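## Task

Roll or reorient the blue die until its upward face shows the same number as the green die's upward face, and leave the blue die entirely on the mat. Every other die must still show the number it shows now, and all dice must end resting flat on a face. Nothing may count as finished if it only stays put because the robot is holding or propping it. At the end, open the grippers and move the arms away.

## Robot and tools

Robot: two 6-joint arms, left_arm and right_arm, each with a parallel gripper. The names are labels only, not sides of any image. Everything is reported in one world frame: origin on the table surface midway between the arms, +z up, +x pointing out across the table, and left_arm sits toward +y.

execute_actions takes "actions", a list holding zero or one entry. An empty list changes nothing and just reports the state. A motion entry is {"rows": [...], "steps": n} with 1 to 15 rows and n at most 15 (default 15); each control step lasts 1/30 s, one row is used per step, and the final row keeps being used if rows run out. A wait entry is {"steps": n} alone, n up to 300, counted from the previous result (time spent composing the reply is included). Optional "pictures": false skips the images. A refused call moves nothing.

Each row is a single flat list of 18 numbers covering both arms, even if only one moves: left_arm's six joint targets, then its gripper position, force_limit and speed, then the same nine for right_arm. Joint targets are absolute angles in radians (not offsets), in the same column order as the Joint positions line: shoulder pan, shoulder lift, elbow, wrist 1, wrist 2, wrist 3. Ranges for left_arm: pan -3.142..3.142, lift -6.283..6.283, elbow 0.000..3.142, wrists -6.283..6.283 each. For right_arm: pan 0.000..6.283, lift -6.283..6.283, elbow -3.142..0.000, wrists -6.283..6.283. A target over 0.010 rad beyond a stated end, and farther out than the last reported angle, gets the call refused. True ends may differ by 0.010 rad; targets past the true end are clipped there and the result may print "joint sent to its limit" (possibly about an earlier, still-running action). No such message does not prove there is room left.

The three gripper numbers are absolute settings in [-1, 1]. position: +1 = 50 mm open, about -0.65 = pads touching, -1 = close until blocked (use this to grasp). force_limit per pad: -1 about 20 N, 0 about 102 N, +1 about 185 N (actual can exceed by roughly 17 %). speed of the gap: -1 = 20 mm/s, 0 = 85, +1 = 150. To leave a gripper unchanged, repeat its previous three numbers; 0 is a real command. New force or speed only applies once position changes by at least 0.01; to soften a grip, open a bit first.

Motion limits: arm commands are smoothed with about 0.17 s lag; each joint target is capped to a lead over the measured angle (0.394 rad pan and lift, 0.493 elbow, 0.69 wrists), and if a step's targets would shift the hand over 100 mm, all are scaled back. So big moves take several calls and may stop short. Between calls the arms keep heading to the last row's targets until motion nearly stops or a step is HELD.

Gripper geometry: fingers point along the gripper's +z and close along its x. The reported end_effector_position is the point between the pads; fingertips extend 17.5 mm farther. A flat block projects about 9 cm toward the gripper's -y from the last joint's axis and rotates with it. Turning only wrist 3 moves that pad point around a 25 mm circle.

Result lines: per-arm end_effector_position (m), end_effector_quat_wxyz, linear and angular velocity; the printed position can be off, more so at long reach. Joint positions / Joint velocities (rad, rad/s) per arm. Wrist force and Wrist torque per arm, in the end effector's own axes, including contact, held weight and acceleration effects; offsets up to about 10 N, noise up to 3.7 N, saturating near 200 N, never zeroed; "no reading" is harmless. object_status: 0 moving, 1 blocked while opening, 2 blocked while closing (a grasp), 3 reached target or pads met (usually nothing held). Check for 2 after closing at -1. A new position resets status to 0 briefly. Lost grips re-close automatically, except with force_limit -1, where 2 may stay shown after the object is gone. Gripping an immovable object off-centre weakens the grip over time. position_measured in counts: opening ≈ (250 - counts) × 0.202 mm. "joint command not followed" means a clearance check altered or blocked joint targets on some steps; HELD marks steps where the row was not fully sent.

Avoid: knocking any die or object off the table; dropping, slamming or shoving hard; letting the arms collide or press on each other. A contact torque reaching a joint's load limit (pan and lift 701, elbow 411, wrists 101 N m, held weight included) or an external force of 150 N stops that arm for 10 s. Holding loads heats motors: a MOTOR HOT warning appears at 70 °C and at 85 °C the arm is braked until cool. Brief outside tugs on held parts or pushes on loose objects can happen. Smooth, economical motion is preferred.

zoom_image: {"camera": name, "region": [x0, y0, x1, y1]} in pixels of that camera's latest image, top-left origin, at most 504×504. Cameras: cam_head_left, cam_head_right, cam_left_wrist, cam_right_wrist, each 896×504; calibration (K, distortion, T_world_to_cam) is provided but may be slightly off, and wrist camera poses follow their arm's joints.

finished_scene: {"scene": current scene number}. Before calling it, release the die, confirm all dice are flat and correct, and move the grippers clear.

Each tool is called after ">>>" as name(argument=value, ...), one argument or row to a line, values as JSON.

## Session

>>> execute_actions(
  actions=[],
)

Scene clock: 0.00 s of 4500.00 s.
left_arm: end_effector_position=(+0.3873, +0.7200, +0.2490) position_measured=3 object_status=3 end_effector_quat_wxyz=(+0.649, -0.633, -0.367, +0.208) end_effector_velocity=(+0.000, -0.001, -0.000) end_effector_angular_velocity=(+0.001, -0.002, -0.001) | right_arm: end_effector_position=(+0.8821, -0.5652, +0.3467) position_measured=3 object_status=3 end_effector_quat_wxyz=(-0.371, +0.485, +0.669, -0.423) end_effector_velocity=(+0.001, +0.000, +0.001) end_effector_angular_velocity=(+0.002, -0.002, +0.000)
Joint positions: left_arm=[-0.586 -1.236  2.315 -1.151 -1.367 -0.201] | right_arm=[ 3.267 -2.283 -1.264 -2.36   1.566 -0.095]
Joint velocities: left_arm=[-0.002  0.    -0.    -0.    -0.001 -0.002] | right_arm=[-0.    -0.     0.002  0.     0.    -0.002]
Wrist force (N, on the end effector, along its own x y z axes, offset not removed): no reading
Wrist torque (N m, same axes, about the end effector's origin, offset not removed): no reading

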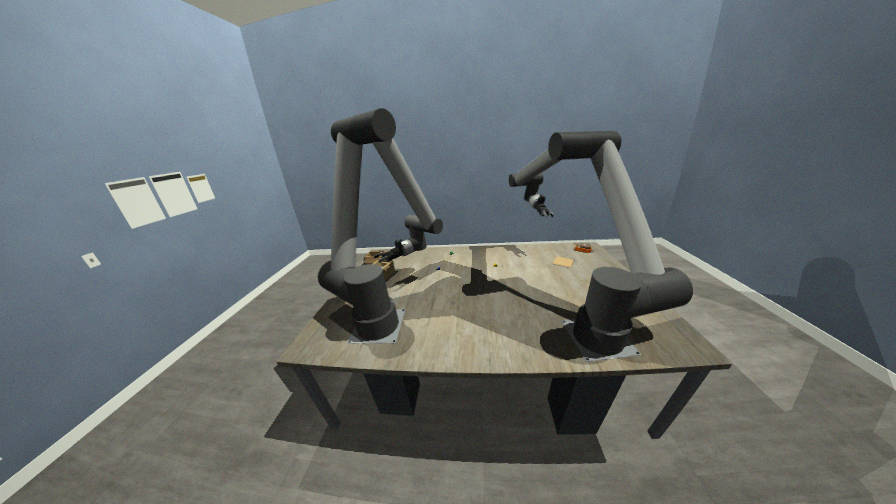

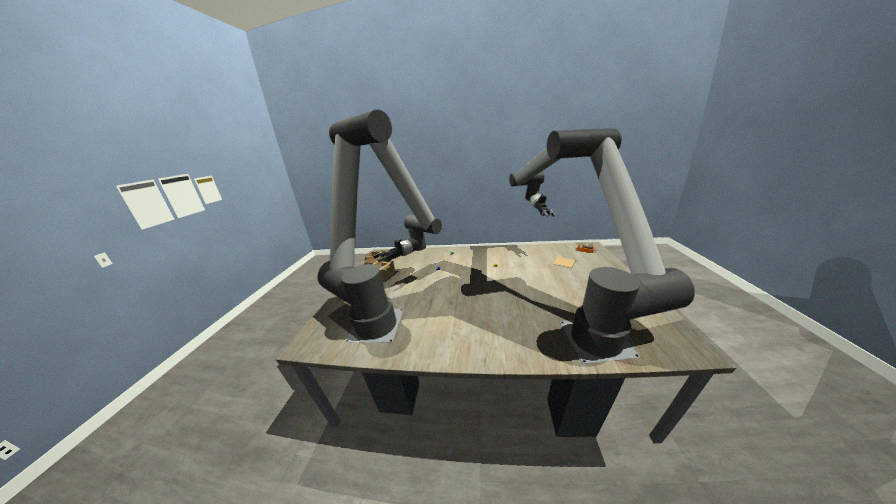

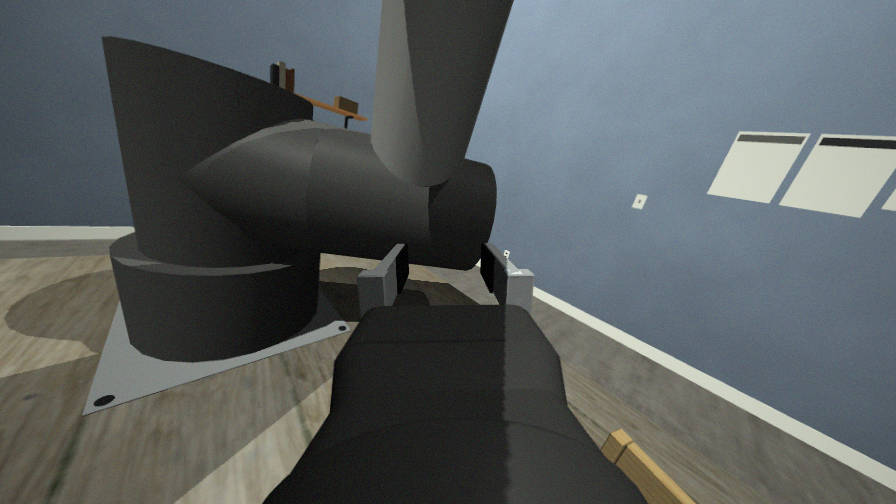

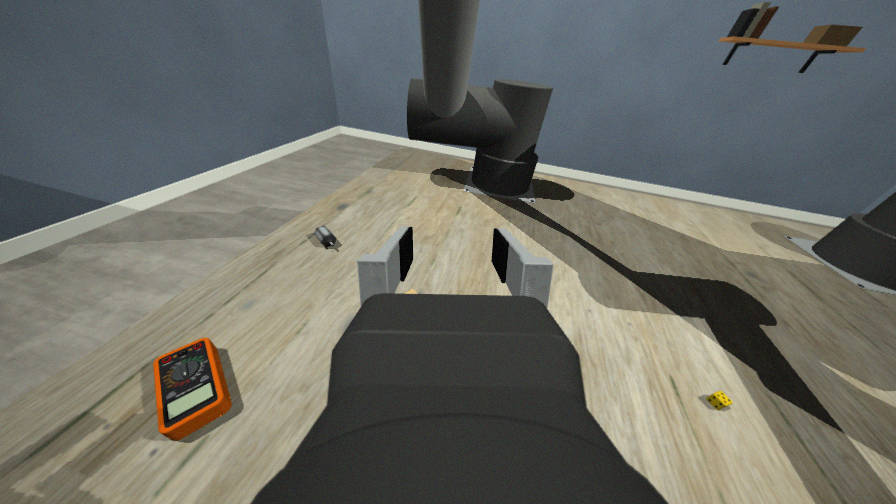

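>>> zoom_image(
  camera="cam_head_left",
  region=[400, 230, 620, 290],
)

>>> zoom_image(
  camera="cam_head_right",
  region=[420, 240, 510, 280],
)

Region (400, 230, 620, 290) of cam_head_left's 896x504 image, scaled by 2.291, with more detail than that image has; it fills the top 137 rows of this view, and the rest is white.

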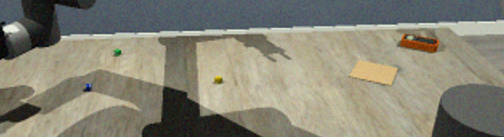

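Region (420, 240, 510, 280) of cam_head_right's 896x504 image, scaled by 5.600, with more detail than that image has.

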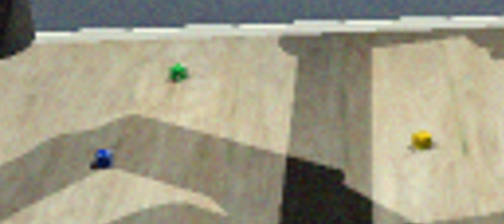

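>>> execute_actions(
  actions=[
    {"rows":[[-0.586,-1.5,2.2,-0.8,-0.9,-0.2,1,0,0,3.4,-2.25,-1.3,-2.0,1.57,-0.05,1,0,0]]},
  ],
  pictures=false,
)

>>> execute_actions(
  actions=[
    {"rows":[[0.2,-1.6,2.2,-0.65,-0.5,-0.2,1,0,0,3.6,-2.2,-1.4,-1.5,1.57,0,1,0,0]]},
  ],
  pictures=false,
)

>>> execute_actions(
  actions=[
    {"rows":[[0.2,-1.6,2.2,-0.65,-0.5,-0.2,1,0,0,3.942,-2.134,-1.448,-1.13,1.571,0,1,0,0]]},
  ],
  pictures=false,
)

>>> execute_actions(
  actions=[
    {"steps":45},
  ],
)

Scene clock: 61.40 s of 4500.00 s.
left_arm: end_effector_position=(+0.4886, +0.7952, +0.4130) position_measured=3 object_status=3 end_effector_quat_wxyz=(+0.673, -0.687, -0.263, +0.077) end_effector_velocity=(+0.201, +0.157, +0.365) end_effector_angular_velocity=(+0.050, -0.064, -0.784) | right_arm: end_effector_position=(+0.9435, -0.4194, +0.2866) position_measured=3 object_status=3 end_effector_quat_wxyz=(-0.252, +0.503, +0.754, -0.338) end_effector_velocity=(+0.052, +0.113, -0.037) end_effector_angular_velocity=(+0.066, -0.246, +0.065)
Joint positions: left_arm=[-0.586 -1.441  2.225 -0.881 -1.012 -0.2  ] | right_arm=[ 3.389 -2.253 -1.297 -2.034  1.57  -0.054]
Joint velocities: left_arm=[-0.001 -0.428 -0.177  0.575  0.787  0.   ] | right_arm=[ 0.085  0.021 -0.023  0.257  0.002  0.028]
Wrist force (N, on the end effector, along its own x y z axes, offset not removed): left_arm=[-0.1 -2.2 -2.5] | right_arm=[-1.1 0.1 8.5]
Wrist torque (N m, same axes, about the end effector's origin, offset not removed): left_arm=[-0.59 0.04 0.13] | right_arm=[0.54 0.21 0.01]
Steps of this call (steps 1 to 90: nothing new was sent; then 57.90 s passed at rest; steps 91 to 105: all 15 steps of this action). Readings (joint positions | what the end effector reports):
91: left_arm=[-0.586 -1.236 2.315 -1.150 -1.367 -0.201] | right_arm=[3.267 -2.283 -1.264 -2.360 1.566 -0.095] | left_arm position_measured=3 object_status=3 | right_arm position_measured=3 object_status=3
92: left_arm=[-0.586 -1.240 2.312 -1.146 -1.363 -0.201] | right_arm=[3.271 -2.282 -1.266 -2.356 1.566 -0.093] | left_arm position_measured=3 object_status=3 | right_arm position_measured=3 object_status=3
94: left_arm=[-0.586 -1.271 2.297 -1.109 -1.319 -0.201] | right_arm=[3.295 -2.276 -1.272 -2.309 1.567 -0.085] | left_arm position_measured=3 object_status=3 | right_arm position_measured=3 object_status=3
98: left_arm=[-0.586 -1.334 2.270 -1.025 -1.206 -0.201] | right_arm=[3.339 -2.265 -1.284 -2.181 1.568 -0.070] | left_arm position_measured=3 object_status=3 | right_arm position_measured=3 object_status=3
105: the state above

Scene clock: 61.90 s of 4500.00 s.
left_arm: end_effector_position=(+0.4786, +0.9985, +0.4965) position_measured=3 object_status=3 end_effector_quat_wxyz=(+0.687, -0.678, -0.252, +0.071) end_effector_velocity=(-0.173, +0.425, +0.103) end_effector_angular_velocity=(+0.039, +0.033, +0.285) | right_arm: end_effector_position=(+0.9824, -0.2133, +0.2396) position_measured=3 object_status=3 end_effector_quat_wxyz=(-0.131, +0.488, +0.835, -0.218) end_effector_velocity=(+0.066, +0.460, -0.053) end_effector_angular_velocity=(+0.341, -0.708, +0.261)
Joint positions: left_arm=[-0.299 -1.541  2.207 -0.737 -0.705 -0.2  ] | right_arm=[ 3.549 -2.212 -1.376 -1.639  1.57  -0.012]
Joint velocities: left_arm=[ 0.716 -0.127 -0.017  0.185  0.432  0.   ] | right_arm=[ 0.332  0.082 -0.16   0.863  0.     0.081]
Wrist force (N, on the end effector, along its own x y z axes, offset not removed): left_arm=[4.9 2.2 -3.2] | right_arm=[-9.7 -1.6 6.8]
Wrist torque (N m, same axes, about the end effector's origin, offset not removed): left_arm=[0.15 -0.83 -0.03] | right_arm=[0.23 1.80 0.22]
Steps of this call (steps 1 to 15: all 15 steps of this action). Readings (joint positions | what the end effector reports):
1: left_arm=[-0.586 -1.454 2.219 -0.863 -0.988 -0.200] | right_arm=[3.392 -2.252 -1.298 -2.026 1.570 -0.053] | left_arm position_measured=3 object_status=3 | right_arm position_measured=3 object_status=3
2: left_arm=[-0.582 -1.463 2.217 -0.850 -0.965 -0.200] | right_arm=[3.397 -2.250 -1.301 -2.016 1.570 -0.051] | left_arm position_measured=3 object_status=3 | right_arm position_measured=3 object_status=3
4: left_arm=[-0.546 -1.477 2.215 -0.829 -0.917 -0.200] | right_arm=[3.422 -2.244 -1.313 -1.965 1.570 -0.044] | left_arm position_measured=3 object_status=3 | right_arm position_measured=3 object_status=3
8: left_arm=[-0.461 -1.504 2.212 -0.791 -0.828 -0.200] | right_arm=[3.469 -2.232 -1.336 -1.845 1.570 -0.033] | left_arm position_measured=3 object_status=3 | right_arm position_measured=3 object_status=3
15: the state above

Scene clock: 62.40 s of 4500.00 s.
left_arm: end_effector_position=(+0.3372, +1.1821, +0.5327) position_measured=3 object_status=3 end_effector_quat_wxyz=(+0.681, -0.643, -0.318, +0.147) end_effector_velocity=(-0.356, +0.300, +0.061) end_effector_angular_velocity=(+0.010, +0.030, +0.455) | right_arm: end_effector_position=(+0.9512, +0.0216, +0.2567) position_measured=3 object_status=3 end_effector_quat_wxyz=(-0.057, +0.423, +0.896, -0.119) end_effector_velocity=(-0.120, +0.458, +0.059) end_effector_angular_velocity=(+0.287, -0.355, +0.355)
Joint positions: left_arm=[ 0.069 -1.586  2.202 -0.67  -0.548 -0.2  ] | right_arm=[ 3.733 -2.175 -1.412 -1.39   1.57  -0.005]
Joint velocities: left_arm=[ 0.725 -0.079 -0.01   0.116  0.271  0.002] | right_arm=[ 0.363  0.072 -0.063  0.448  0.001  0.008]
Wrist force (N, on the end effector, along its own x y z axes, offset not removed): left_arm=[2.3 -2.7 -0.2] | right_arm=[-3.9 -1.6 6.7]
Wrist torque (N m, same axes, about the end effector's origin, offset not removed): left_arm=[-0.74 -0.28 0.11] | right_arm=[0.35 0.70 0.13]
Steps of this call (steps 1 to 15: all 15 steps of this action). Readings (joint positions | what the end effector reports):
1: left_arm=[-0.275 -1.545 2.207 -0.731 -0.690 -0.200] | right_arm=[3.560 -2.210 -1.381 -1.611 1.570 -0.010] | left_arm position_measured=3 object_status=3 | right_arm position_measured=3 object_status=3
2: left_arm=[-0.250 -1.549 2.206 -0.725 -0.677 -0.200] | right_arm=[3.571 -2.207 -1.384 -1.589 1.570 -0.009] | left_arm position_measured=3 object_status=3 | right_arm position_measured=3 object_status=3
4: left_arm=[-0.201 -1.556 2.205 -0.715 -0.653 -0.200] | right_arm=[3.596 -2.202 -1.388 -1.559 1.570 -0.008] | left_arm position_measured=3 object_status=3 | right_arm position_measured=3 object_status=3
8: left_arm=[-0.103 -1.567 2.204 -0.698 -0.613 -0.200] | right_arm=[3.647 -2.192 -1.397 -1.497 1.570 -0.007] | left_arm position_measured=3 object_status=3 | right_arm position_measured=3 object_status=3
15: the state above

Scene clock: 63.90 s of 4500.00 s.
left_arm: end_effector_position=(+0.2689, +1.2319, +0.5432) position_measured=3 object_status=3 end_effector_quat_wxyz=(+0.676, -0.628, -0.343, +0.176) end_effector_velocity=(-0.001, -0.000, -0.000) end_effector_angular_velocity=(-0.000, +0.001, +0.000) | right_arm: end_effector_position=(+0.8491, +0.2791, +0.3023) position_measured=3 object_status=3 end_effector_quat_wxyz=(-0.000, +0.333, +0.943, +0.000) end_effector_velocity=(-0.000, +0.001, +0.000) end_effector_angular_velocity=(+0.000, -0.000, +0.001)
Joint positions: left_arm=[ 0.2  -1.6   2.2  -0.65 -0.5  -0.2 ] | right_arm=[ 3.942 -2.134 -1.448 -1.13   1.571 -0.   ]
Joint velocities: left_arm=[ 0.     0.     0.001 -0.    -0.    -0.   ] | right_arm=[ 0.    -0.     0.     0.    -0.    -0.001]
Wrist force (N, on the end effector, along its own x y z axes, offset not removed): left_arm=[2.5 3.2 1.9] | right_arm=[-5.1 0.4 5.6]
Wrist torque (N m, same axes, about the end effector's origin, offset not removed): left_arm=[0.38 -0.32 0.22] | right_arm=[0.65 0.86 0.19]
Steps of this call (steps 1 to 45: the robot went on to your last target). Readings (joint positions | what the end effector reports):
1: left_arm=[0.093 -1.589 2.201 -0.666 -0.538 -0.200] | right_arm=[3.746 -2.172 -1.414 -1.375 1.570 -0.005] | left_arm position_measured=3 object_status=3 | right_arm position_measured=3 object_status=3
2: left_arm=[0.116 -1.591 2.201 -0.663 -0.530 -0.200] | right_arm=[3.758 -2.170 -1.416 -1.359 1.570 -0.004] | left_arm position_measured=3 object_status=3 | right_arm position_measured=3 object_status=3
4: left_arm=[0.150 -1.595 2.201 -0.658 -0.518 -0.200] | right_arm=[3.782 -2.165 -1.421 -1.329 1.571 -0.004] | left_arm position_measured=3 object_status=3 | right_arm position_measured=3 object_status=3
8: left_arm=[0.182 -1.598 2.200 -0.653 -0.506 -0.200] | right_arm=[3.830 -2.156 -1.429 -1.270 1.571 -0.003] | left_arm position_measured=3 object_status=3 | right_arm position_measured=3 object_status=3
45: the state above
All arms were judged still, so your last target was given up. Only a new action makes them travel on or press farther. Fingers that are still opening or closing keep moving.
camera_calibration (this result's frames):
cam_left_wrist: T_world_to_cam=[[0.71549, 0.656637, 0.238542, -1.1302], [0.34272, -0.0323621, -0.93888, 0.469192], [-0.608783, 0.753512, -0.248197, -0.479635], [0, 0, 0, 1]] pos_world=[0.355852, 1.11873, 0.591071]
cam_right_wrist: T_world_to_cam=[[-0.785259, 0.619025, -0.0132368, 0.499809], [0.590811, 0.755521, 0.283073, -0.789278], [0.18523, 0.214465, -0.959007, 0.220357], [0, 0, 0, 1]] pos_world=[0.817977, 0.239663, 0.441363]

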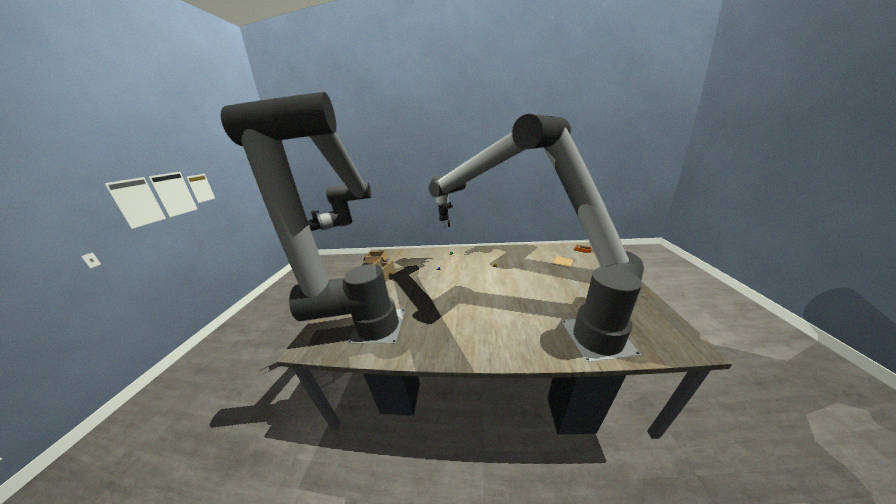

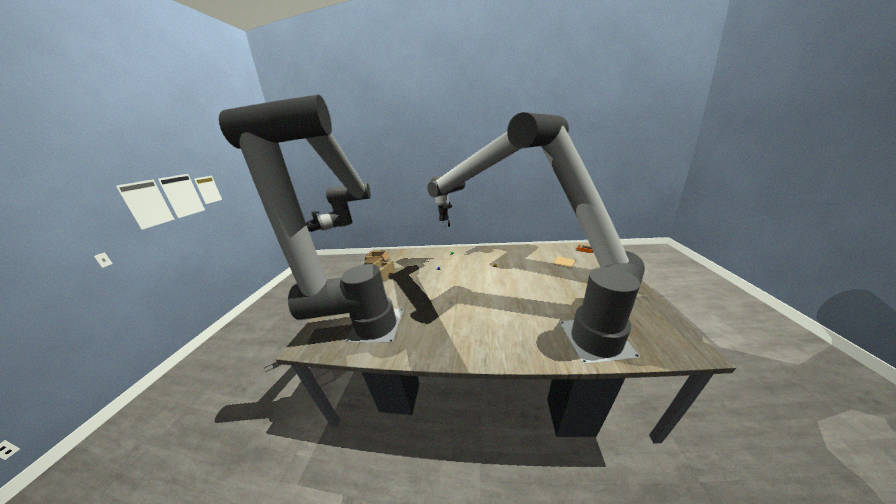

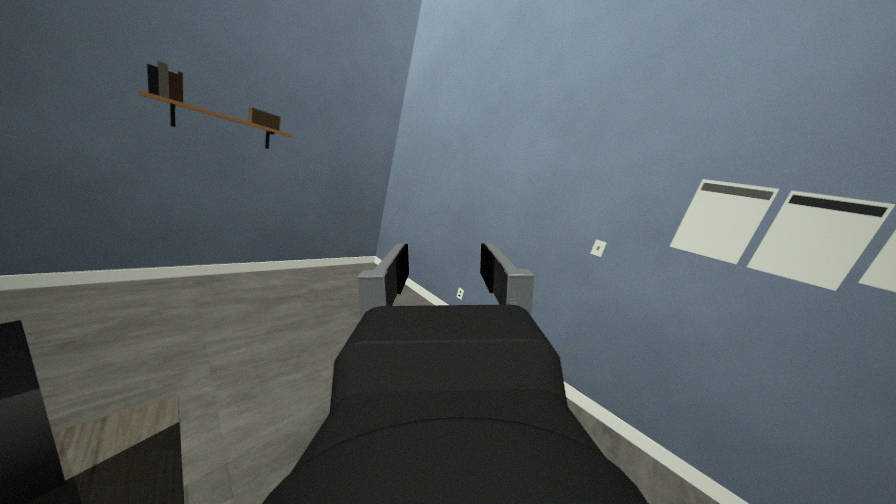

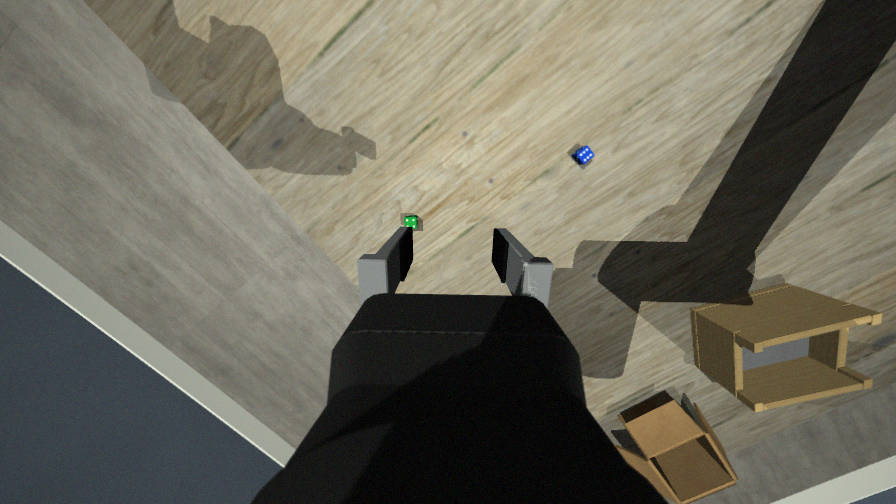

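Kinematics are accurate.

>>> zoom_image(
  camera="cam_right_wrist",
  region=[555, 130, 615, 180],
)

>>> zoom_image(
  camera="cam_right_wrist",
  region=[380, 195, 440, 245],
)

Region (555, 130, 615, 180) of cam_right_wrist's 896x504 image, scaled by 8.400, with more detail than that image has.

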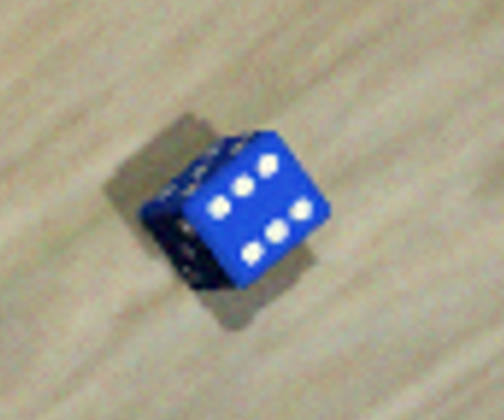

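Region (380, 195, 440, 245) of cam_right_wrist's 896x504 image, scaled by 8.400, with more detail than that image has.

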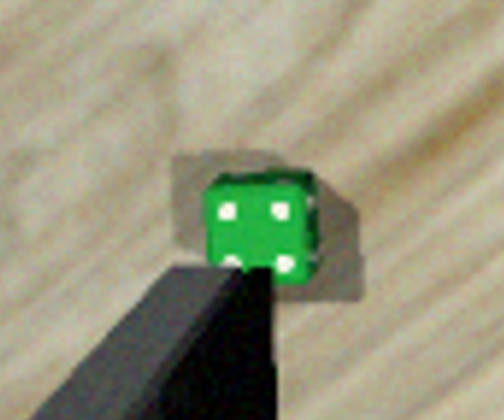

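>>> execute_actions(
  actions=[
    {"rows":[[0.2,-1.6,2.2,-0.65,-0.5,-0.2,1,0,0,3.957,-2.1886,-1.7165,-0.807,1.571,0,1,0,0]]},
  ],
  pictures=false,
)

>>> execute_actions(
  actions=[
    {"steps":30},
  ],
)

>>> zoom_image(
  camera="cam_right_wrist",
  region=[610, 180, 770, 320],
)

Scene clock: 81.70 s of 4500.00 s.
left_arm: end_effector_position=(+0.2689, +1.2319, +0.5432) position_measured=3 object_status=3 end_effector_quat_wxyz=(+0.676, -0.628, -0.343, +0.176) end_effector_velocity=(+0.000, -0.000, +0.000) end_effector_angular_velocity=(+0.000, -0.000, +0.000) | right_arm: end_effector_position=(+0.7909, +0.2313, +0.1119) position_measured=3 object_status=3 end_effector_quat_wxyz=(-0.000, +0.327, +0.945, -0.001) end_effector_velocity=(-0.094, -0.088, -0.230) end_effector_angular_velocity=(+0.008, -0.006, +0.017)
Joint positions: left_arm=[ 0.2  -1.6   2.2  -0.65 -0.5  -0.2 ] | right_arm=[ 3.955 -2.181 -1.676 -0.856  1.571  0.   ]
Joint velocities: left_arm=[-0.001 -0.    -0.    -0.    -0.001 -0.   ] | right_arm=[ 0.017 -0.059 -0.308  0.378 -0.    -0.   ]
Wrist force (N, on the end effector, along its own x y z axes, offset not removed): left_arm=[4.2 3.3 -0.9] | right_arm=[-3.7 -3.8 12.2]
Wrist torque (N m, same axes, about the end effector's origin, offset not removed): left_arm=[0.32 -0.73 0.16] | right_arm=[0.01 0.73 -0.01]
Steps of this call (steps 1 to 90: nothing new was sent; then 14.30 s passed at rest; steps 91 to 105: all 15 steps of this action). Readings (joint positions | what the end effector reports):
91: left_arm=[0.200 -1.600 2.200 -0.650 -0.500 -0.200] | right_arm=[3.942 -2.134 -1.448 -1.130 1.571 0.000] | left_arm position_measured=3 object_status=3 | right_arm position_measured=3 object_status=3
92: left_arm=[0.200 -1.600 2.200 -0.650 -0.500 -0.200] | right_arm=[3.943 -2.136 -1.452 -1.125 1.571 -0.000] | left_arm position_measured=3 object_status=3 | right_arm position_measured=3 object_status=3
94: left_arm=[0.200 -1.600 2.200 -0.650 -0.500 -0.200] | right_arm=[3.945 -2.143 -1.486 -1.087 1.571 -0.000] | left_arm position_measured=3 object_status=3 | right_arm position_measured=3 object_status=3
98: left_arm=[0.200 -1.600 2.200 -0.650 -0.500 -0.200] | right_arm=[3.949 -2.158 -1.559 -0.999 1.571 0.000] | left_arm position_measured=3 object_status=3 | right_arm position_measured=3 object_status=3
105: the state above

Scene clock: 82.70 s of 4500.00 s.
left_arm: end_effector_position=(+0.2689, +1.2319, +0.5432) position_measured=3 object_status=3 end_effector_quat_wxyz=(+0.676, -0.628, -0.343, +0.176) end_effector_velocity=(+0.000, -0.000, +0.000) end_effector_angular_velocity=(-0.000, +0.001, +0.000) | right_arm: end_effector_position=(+0.7785, +0.2194, +0.0829) position_measured=3 object_status=3 end_effector_quat_wxyz=(-0.000, +0.326, +0.945, +0.000) end_effector_velocity=(-0.001, +0.001, -0.000) end_effector_angular_velocity=(-0.000, +0.000, +0.001)
Joint positions: left_arm=[ 0.2  -1.6   2.2  -0.65 -0.5  -0.2 ] | right_arm=[ 3.957 -2.189 -1.716 -0.807  1.571  0.   ]
Joint velocities: left_arm=[-0.001 -0.    -0.001  0.001 -0.001  0.   ] | right_arm=[ 0.001 -0.    -0.     0.     0.    -0.   ]
Wrist force (N, on the end effector, along its own x y z axes, offset not removed): left_arm=[3.9 3.6 -0.8] | right_arm=[-5.2 -1.4 6.4]
Wrist torque (N m, same axes, about the end effector's origin, offset not removed): left_arm=[0.39 -0.86 0.18] | right_arm=[0.26 0.93 0.16]
Steps of this call (steps 1 to 30: the robot went on to your last target). Readings (joint positions | what the end effector reports):
1: left_arm=[0.200 -1.600 2.200 -0.650 -0.500 -0.200] | right_arm=[3.955 -2.183 -1.686 -0.845 1.571 -0.000] | left_arm position_measured=3 object_status=3 | right_arm position_measured=3 object_status=3
2: left_arm=[0.200 -1.600 2.200 -0.650 -0.500 -0.200] | right_arm=[3.956 -2.184 -1.693 -0.837 1.571 0.000] | left_arm position_measured=3 object_status=3 | right_arm position_measured=3 object_status=3
4: left_arm=[0.200 -1.600 2.200 -0.650 -0.500 -0.200] | right_arm=[3.956 -2.186 -1.702 -0.825 1.571 0.000] | left_arm position_measured=3 object_status=3 | right_arm position_measured=3 object_status=3
8: left_arm=[0.200 -1.600 2.200 -0.650 -0.500 -0.200] | right_arm=[3.957 -2.188 -1.711 -0.813 1.571 0.000] | left_arm position_measured=3 object_status=3 | right_arm position_measured=3 object_status=3
30: the state above
All arms were judged still, so your last target was given up. Only a new action makes them travel on or press farther. Fingers that are still opening or closing keep moving.
camera_calibration (this result's frames):
cam_left_wrist: T_world_to_cam=[[0.715489, 0.656638, 0.238542, -1.1302], [0.34272, -0.0323613, -0.93888, 0.469192], [-0.608785, 0.753511, -0.248197, -0.479635], [0, 0, 0, 1]] pos_world=[0.35585, 1.11873, 0.591072]
cam_right_wrist: T_world_to_cam=[[-0.794478, 0.607149, -0.0132304, 0.488205], [0.5794, 0.764334, 0.283, -0.633408], [0.181936, 0.217172, -0.959029, 0.037794], [0, 0, 0, 1]] pos_world=[0.747988, 0.179514, 0.221959]

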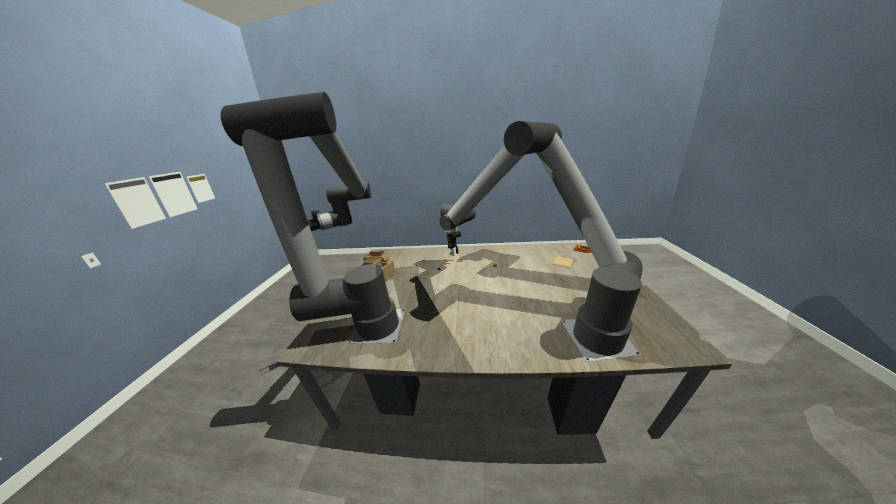

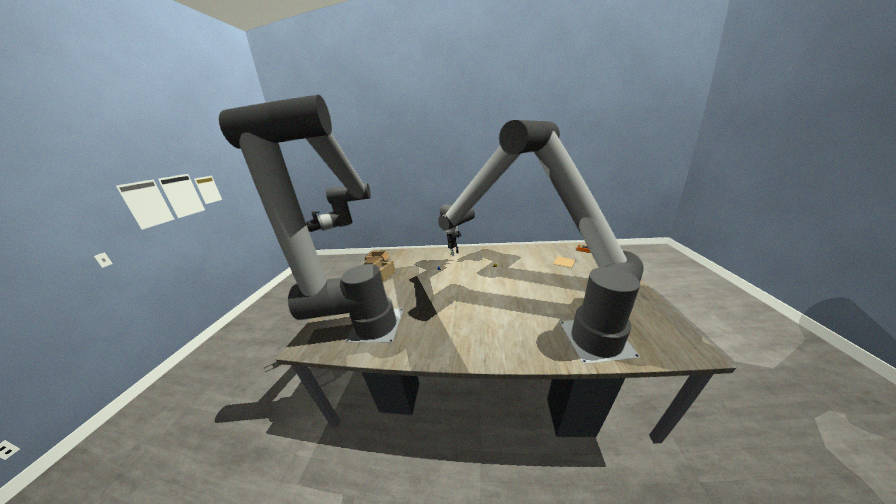

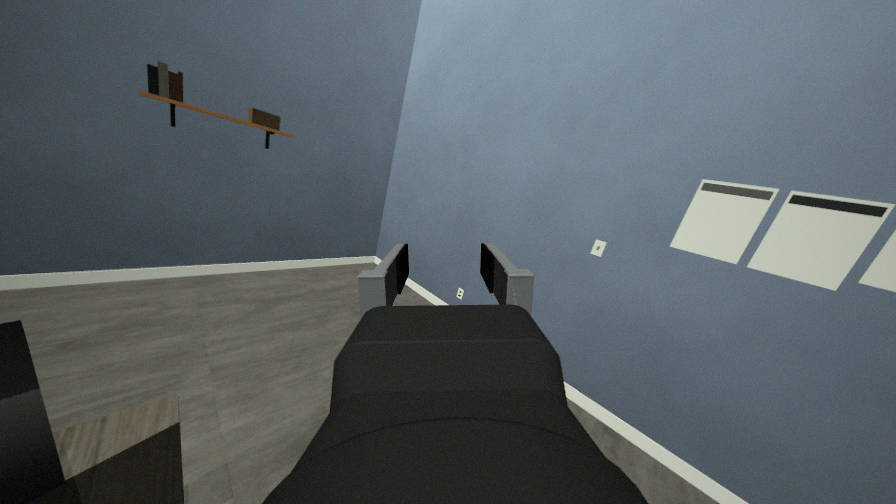

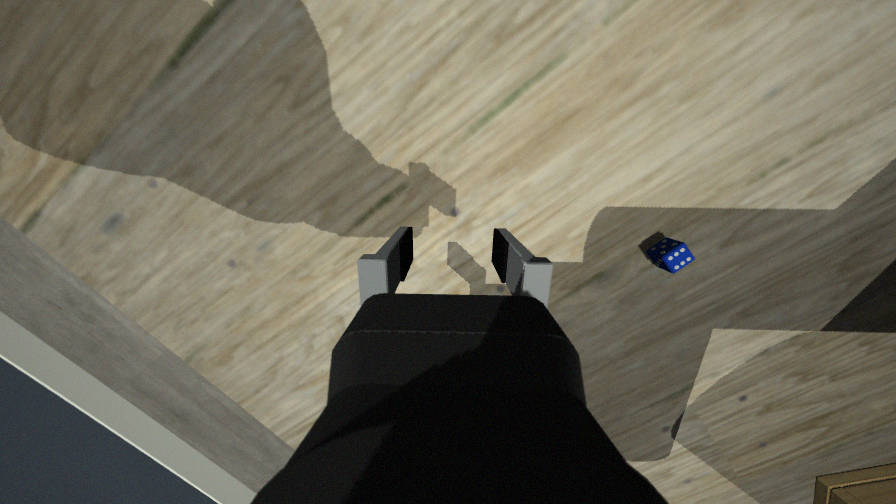

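Region (610, 180, 770, 320) of cam_right_wrist's 896x504 image, scaled by 3.150, with more detail than that image has; it fills the top 441 rows of this view, and the rest is white.

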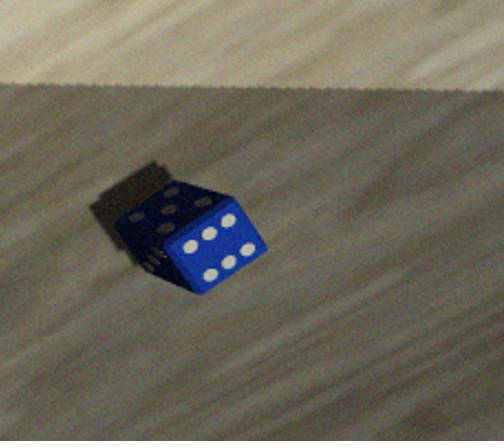

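>>> execute_actions(
  actions=[
    {"rows":[[0.2,-1.6,2.2,-0.65,-0.5,-0.2,1,0,0,4.3546,-2.08,-2.0594,-0.24,0.8443,1.0945,1,-0.5,0]]},
  ],
  pictures=false,
)

>>> execute_actions(
  actions=[
    {"steps":30},
  ],
  pictures=false,
)

>>> execute_actions(
  actions=[
    {"rows":[[0.2,-1.6,2.2,-0.65,-0.5,-0.2,1,0,0,4.3546,-2.2028,-2.0594,-0.12,0.8443,1.0945,1,-0.5,0]]},
  ],
  pictures=false,
)

>>> execute_actions(
  actions=[
    {"steps":15},
  ],
)

Scene clock: 141.10 s of 4500.00 s.
left_arm: end_effector_position=(+0.2689, +1.2319, +0.5432) position_measured=3 object_status=3 end_effector_quat_wxyz=(+0.676, -0.628, -0.343, +0.176) end_effector_velocity=(+0.001, -0.001, -0.000) end_effector_angular_velocity=(+0.000, -0.000, -0.001) | right_arm: end_effector_position=(+0.6129, +0.3164, +0.1345) position_measured=3 object_status=3 end_effector_quat_wxyz=(+0.254, +0.541, +0.777, +0.197) end_effector_velocity=(-0.222, +0.110, +0.188) end_effector_angular_velocity=(+1.433, -0.939, -1.524)
Joint positions: left_arm=[ 0.2  -1.6   2.2  -0.65 -0.5  -0.2 ] | right_arm=[ 4.294 -2.095 -2.008 -0.332  0.97   0.804]
Joint velocities: left_arm=[-0.002  0.     0.     0.    -0.001 -0.001] | right_arm=[ 0.471  0.115 -0.39   0.7   -0.959  2.183]
Wrist force (N, on the end effector, along its own x y z axes, offset not removed): left_arm=[2.8 0.1 3.0] | right_arm=[-0.2 -6.4 -0.2]
Wrist torque (N m, same axes, about the end effector's origin, offset not removed): left_arm=[-0.25 -0.41 0.15] | right_arm=[-0.74 0.05 0.07]
Steps of this call (steps 1 to 90: nothing new was sent; then 54.90 s passed at rest; steps 91 to 105: all 15 steps of this action). Readings (joint positions | what the end effector reports):
91: left_arm=[0.200 -1.600 2.200 -0.650 -0.500 -0.200] | right_arm=[3.957 -2.189 -1.717 -0.807 1.571 0.000] | left_arm position_measured=3 object_status=3 | right_arm position_measured=3 object_status=3
92: left_arm=[0.200 -1.600 2.200 -0.650 -0.500 -0.200] | right_arm=[3.961 -2.185 -1.721 -0.803 1.567 0.004] | left_arm position_measured=3 object_status=3 | right_arm position_measured=3 object_status=3
94: left_arm=[0.200 -1.600 2.200 -0.650 -0.500 -0.200] | right_arm=[4.002 -2.169 -1.762 -0.752 1.514 0.057] | left_arm position_measured=3 object_status=3 | right_arm position_measured=3 object_status=3
98: left_arm=[0.200 -1.600 2.200 -0.650 -0.500 -0.200] | right_arm=[4.121 -2.139 -1.862 -0.585 1.306 0.272] | left_arm position_measured=3 object_status=3 | right_arm position_measured=3 object_status=3
105: the state above

Scene clock: 142.10 s of 4500.00 s.
left_arm: end_effector_position=(+0.2689, +1.2319, +0.5432) position_measured=3 object_status=3 end_effector_quat_wxyz=(+0.676, -0.628, -0.343, +0.176) end_effector_velocity=(+0.001, -0.001, -0.000) end_effector_angular_velocity=(-0.001, +0.003, -0.003) | right_arm: end_effector_position=(+0.5843, +0.3284, +0.1621) position_measured=3 object_status=3 end_effector_quat_wxyz=(+0.258, +0.626, +0.680, +0.283) end_effector_velocity=(-0.001, -0.001, -0.001) end_effector_angular_velocity=(-0.002, -0.000, +0.001)
Joint positions: left_arm=[ 0.2  -1.6   2.2  -0.65 -0.5  -0.2 ] | right_arm=[ 4.355 -2.08  -2.059 -0.24   0.844  1.094]
Joint velocities: left_arm=[-0.002  0.     0.001  0.001  0.     0.001] | right_arm=[ 0.001  0.    -0.002  0.    -0.001 -0.   ]
Wrist force (N, on the end effector, along its own x y z axes, offset not removed): left_arm=[6.6 2.3 -0.5] | right_arm=[-3.9 -3.0 7.2]
Wrist torque (N m, same axes, about the end effector's origin, offset not removed): left_arm=[0.23 -1.25 0.15] | right_arm=[-0.04 0.67 0.16]
Steps of this call (steps 1 to 30: the robot went on to your last target). Readings (joint positions | what the end effector reports):
1: left_arm=[0.200 -1.600 2.200 -0.650 -0.500 -0.200] | right_arm=[4.308 -2.091 -2.020 -0.311 0.942 0.870] | left_arm position_measured=3 object_status=3 | right_arm position_measured=3 object_status=3
2: left_arm=[0.200 -1.600 2.200 -0.650 -0.500 -0.200] | right_arm=[4.319 -2.089 -2.029 -0.295 0.920 0.921] | left_arm position_measured=3 object_status=3 | right_arm position_measured=3 object_status=3
4: left_arm=[0.200 -1.600 2.200 -0.650 -0.500 -0.200] | right_arm=[4.333 -2.085 -2.041 -0.273 0.889 0.991] | left_arm position_measured=3 object_status=3 | right_arm position_measured=3 object_status=3
8: left_arm=[0.200 -1.600 2.200 -0.650 -0.500 -0.200] | right_arm=[4.347 -2.082 -2.053 -0.252 0.860 1.058] | left_arm position_measured=3 object_status=3 | right_arm position_measured=3 object_status=3
30: the state above
All arms were judged still, so your last target was given up. Only a new action makes them travel on or press farther. Fingers that are still opening or closing keep moving.

Scene clock: 142.60 s of 4500.00 s.
left_arm: end_effector_position=(+0.2689, +1.2319, +0.5432) position_measured=3 object_status=3 end_effector_quat_wxyz=(+0.676, -0.628, -0.343, +0.176) end_effector_velocity=(-0.000, +0.000, +0.000) end_effector_angular_velocity=(+0.000, +0.000, -0.000) | right_arm: end_effector_position=(+0.5869, +0.3382, +0.0646) position_measured=3 object_status=3 end_effector_quat_wxyz=(+0.259, +0.625, +0.680, +0.282) end_effector_velocity=(+0.001, +0.002, -0.031) end_effector_angular_velocity=(-0.000, +0.000, -0.000)
Joint positions: left_arm=[ 0.2  -1.6   2.2  -0.65 -0.5  -0.2 ] | right_arm=[ 4.355 -2.198 -2.059 -0.125  0.844  1.094]
Joint velocities: left_arm=[ 0.     0.     0.     0.001  0.001 -0.   ] | right_arm=[-0.001 -0.038  0.001  0.037  0.    -0.   ]
Wrist force (N, on the end effector, along its own x y z axes, offset not removed): left_arm=[3.2 4.8 -0.1] | right_arm=[-3.4 -3.1 9.9]
Wrist torque (N m, same axes, about the end effector's origin, offset not removed): left_arm=[0.70 -0.53 0.15] | right_arm=[-0.06 0.57 0.13]
Steps of this call (steps 1 to 15: all 15 steps of this action). Readings (joint positions | what the end effector reports):
1: left_arm=[0.200 -1.600 2.200 -0.650 -0.500 -0.200] | right_arm=[4.355 -2.080 -2.059 -0.240 0.844 1.094] | left_arm position_measured=3 object_status=3 | right_arm position_measured=3 object_status=3
2: left_arm=[0.200 -1.600 2.200 -0.650 -0.500 -0.200] | right_arm=[4.355 -2.084 -2.059 -0.236 0.844 1.094] | left_arm position_measured=3 object_status=3 | right_arm position_measured=3 object_status=3
4: left_arm=[0.200 -1.600 2.200 -0.650 -0.500 -0.200] | right_arm=[4.355 -2.119 -2.059 -0.200 0.844 1.094] | left_arm position_measured=3 object_status=3 | right_arm position_measured=3 object_status=3
8: left_arm=[0.200 -1.600 2.200 -0.650 -0.500 -0.200] | right_arm=[4.355 -2.173 -2.059 -0.149 0.844 1.094] | left_arm position_measured=3 object_status=3 | right_arm position_measured=3 object_status=3
15: the state above

Scene clock: 143.10 s of 4500.00 s.
left_arm: end_effector_position=(+0.2689, +1.2319, +0.5432) position_measured=3 object_status=3 end_effector_quat_wxyz=(+0.676, -0.628, -0.343, +0.176) end_effector_velocity=(-0.000, -0.000, -0.000) end_effector_angular_velocity=(-0.000, +0.001, +0.000) | right_arm: end_effector_position=(+0.5870, +0.3385, +0.0607) position_measured=3 object_status=3 end_effector_quat_wxyz=(+0.259, +0.625, +0.680, +0.282) end_effector_velocity=(+0.000, -0.001, -0.001) end_effector_angular_velocity=(-0.001, +0.000, -0.000)
Joint positions: left_arm=[ 0.2  -1.6   2.2  -0.65 -0.5  -0.2 ] | right_arm=[ 4.355 -2.203 -2.059 -0.12   0.844  1.095]
Joint velocities: left_arm=[-0.001  0.     0.001  0.001 -0.001 -0.   ] | right_arm=[-0.    -0.001 -0.     0.001 -0.     0.   ]
Wrist force (N, on the end effector, along its own x y z axes, offset not removed): left_arm=[2.4 -1.3 -1.2] | right_arm=[-5.4 0.3 7.9]
Wrist torque (N m, same axes, about the end effector's origin, offset not removed): left_arm=[-0.60 -0.48 0.10] | right_arm=[0.62 1.01 0.21]
Steps of this call (steps 1 to 15: the robot went on to your last target). Readings (joint positions | what the end effector reports):
1: left_arm=[0.200 -1.600 2.200 -0.650 -0.500 -0.200] | right_arm=[4.355 -2.199 -2.059 -0.124 0.844 1.094] | left_arm position_measured=3 object_status=3 | right_arm position_measured=3 object_status=3
2: left_arm=[0.200 -1.600 2.200 -0.650 -0.500 -0.200] | right_arm=[4.355 -2.200 -2.059 -0.123 0.844 1.094] | left_arm position_measured=3 object_status=3 | right_arm position_measured=3 object_status=3
4: left_arm=[0.200 -1.600 2.200 -0.650 -0.500 -0.200] | right_arm=[4.355 -2.201 -2.059 -0.122 0.844 1.094] | left_arm position_measured=3 object_status=3 | right_arm position_measured=3 object_status=3
8: left_arm=[0.200 -1.600 2.200 -0.650 -0.500 -0.200] | right_arm=[4.355 -2.202 -2.059 -0.121 0.844 1.094] | left_arm position_measured=3 object_status=3 | right_arm position_measured=3 object_status=3
15: the state above
All arms were judged still, so your last target was given up. Only a new action makes them travel on or press farther. Fingers that are still opening or closing keep moving.
camera_calibration (this result's frames):
cam_left_wrist: T_world_to_cam=[[0.715488, 0.656638, 0.238542, -1.1302], [0.34272, -0.0323613, -0.93888, 0.469192], [-0.608785, 0.753511, -0.248197, -0.479634], [0, 0, 0, 1]] pos_world=[0.35585, 1.11873, 0.591072]
cam_right_wrist: T_world_to_cam=[[-0.0820071, 0.99648, -0.0173814, -0.286268], [0.475403, 0.0544403, 0.878082, -0.341946], [0.875938, 0.0637458, -0.478194, -0.359121], [0, 0, 0, 1]] pos_world=[0.453654, 0.326769, 0.123551]

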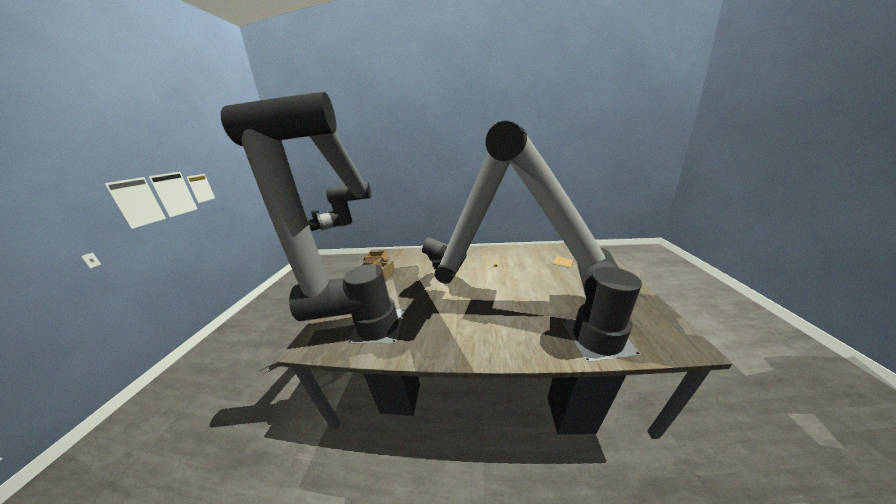

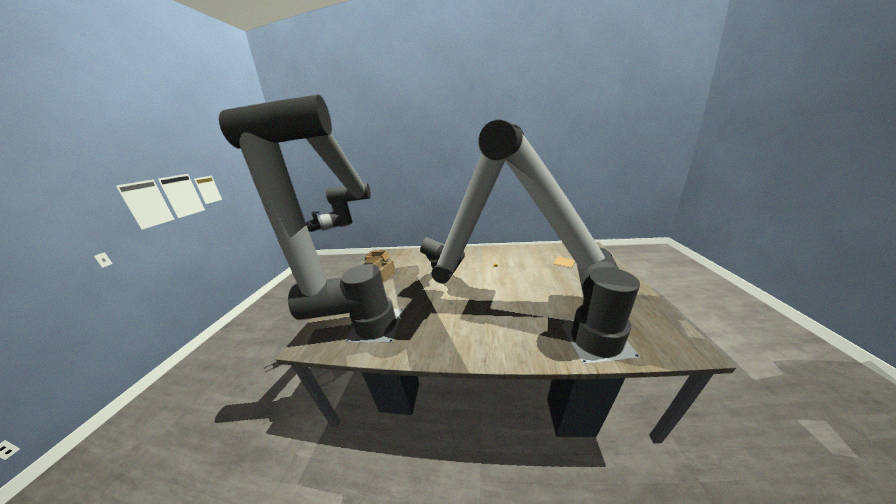

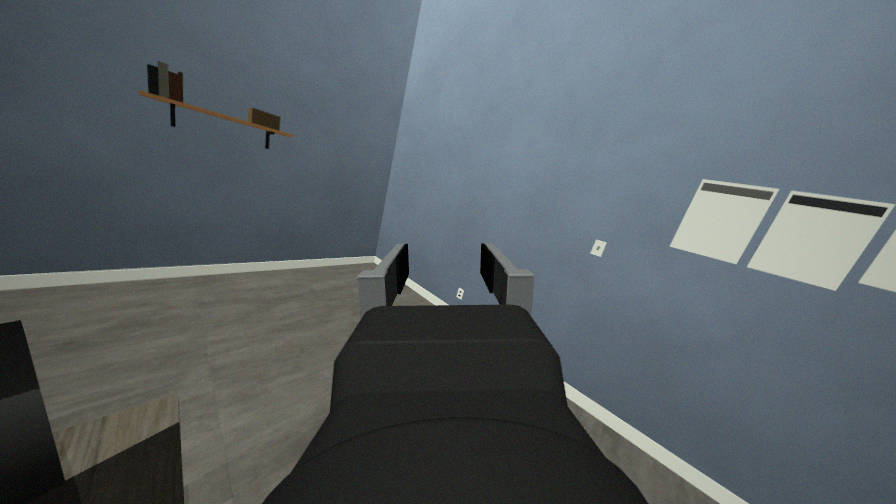

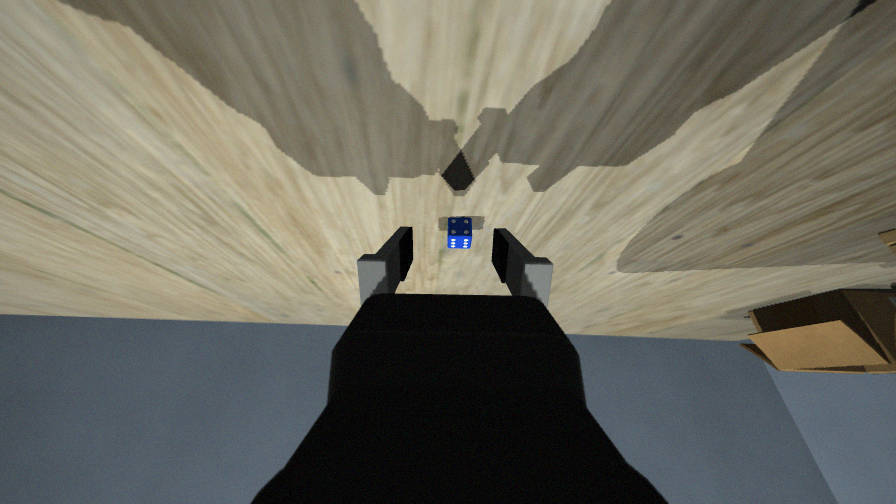

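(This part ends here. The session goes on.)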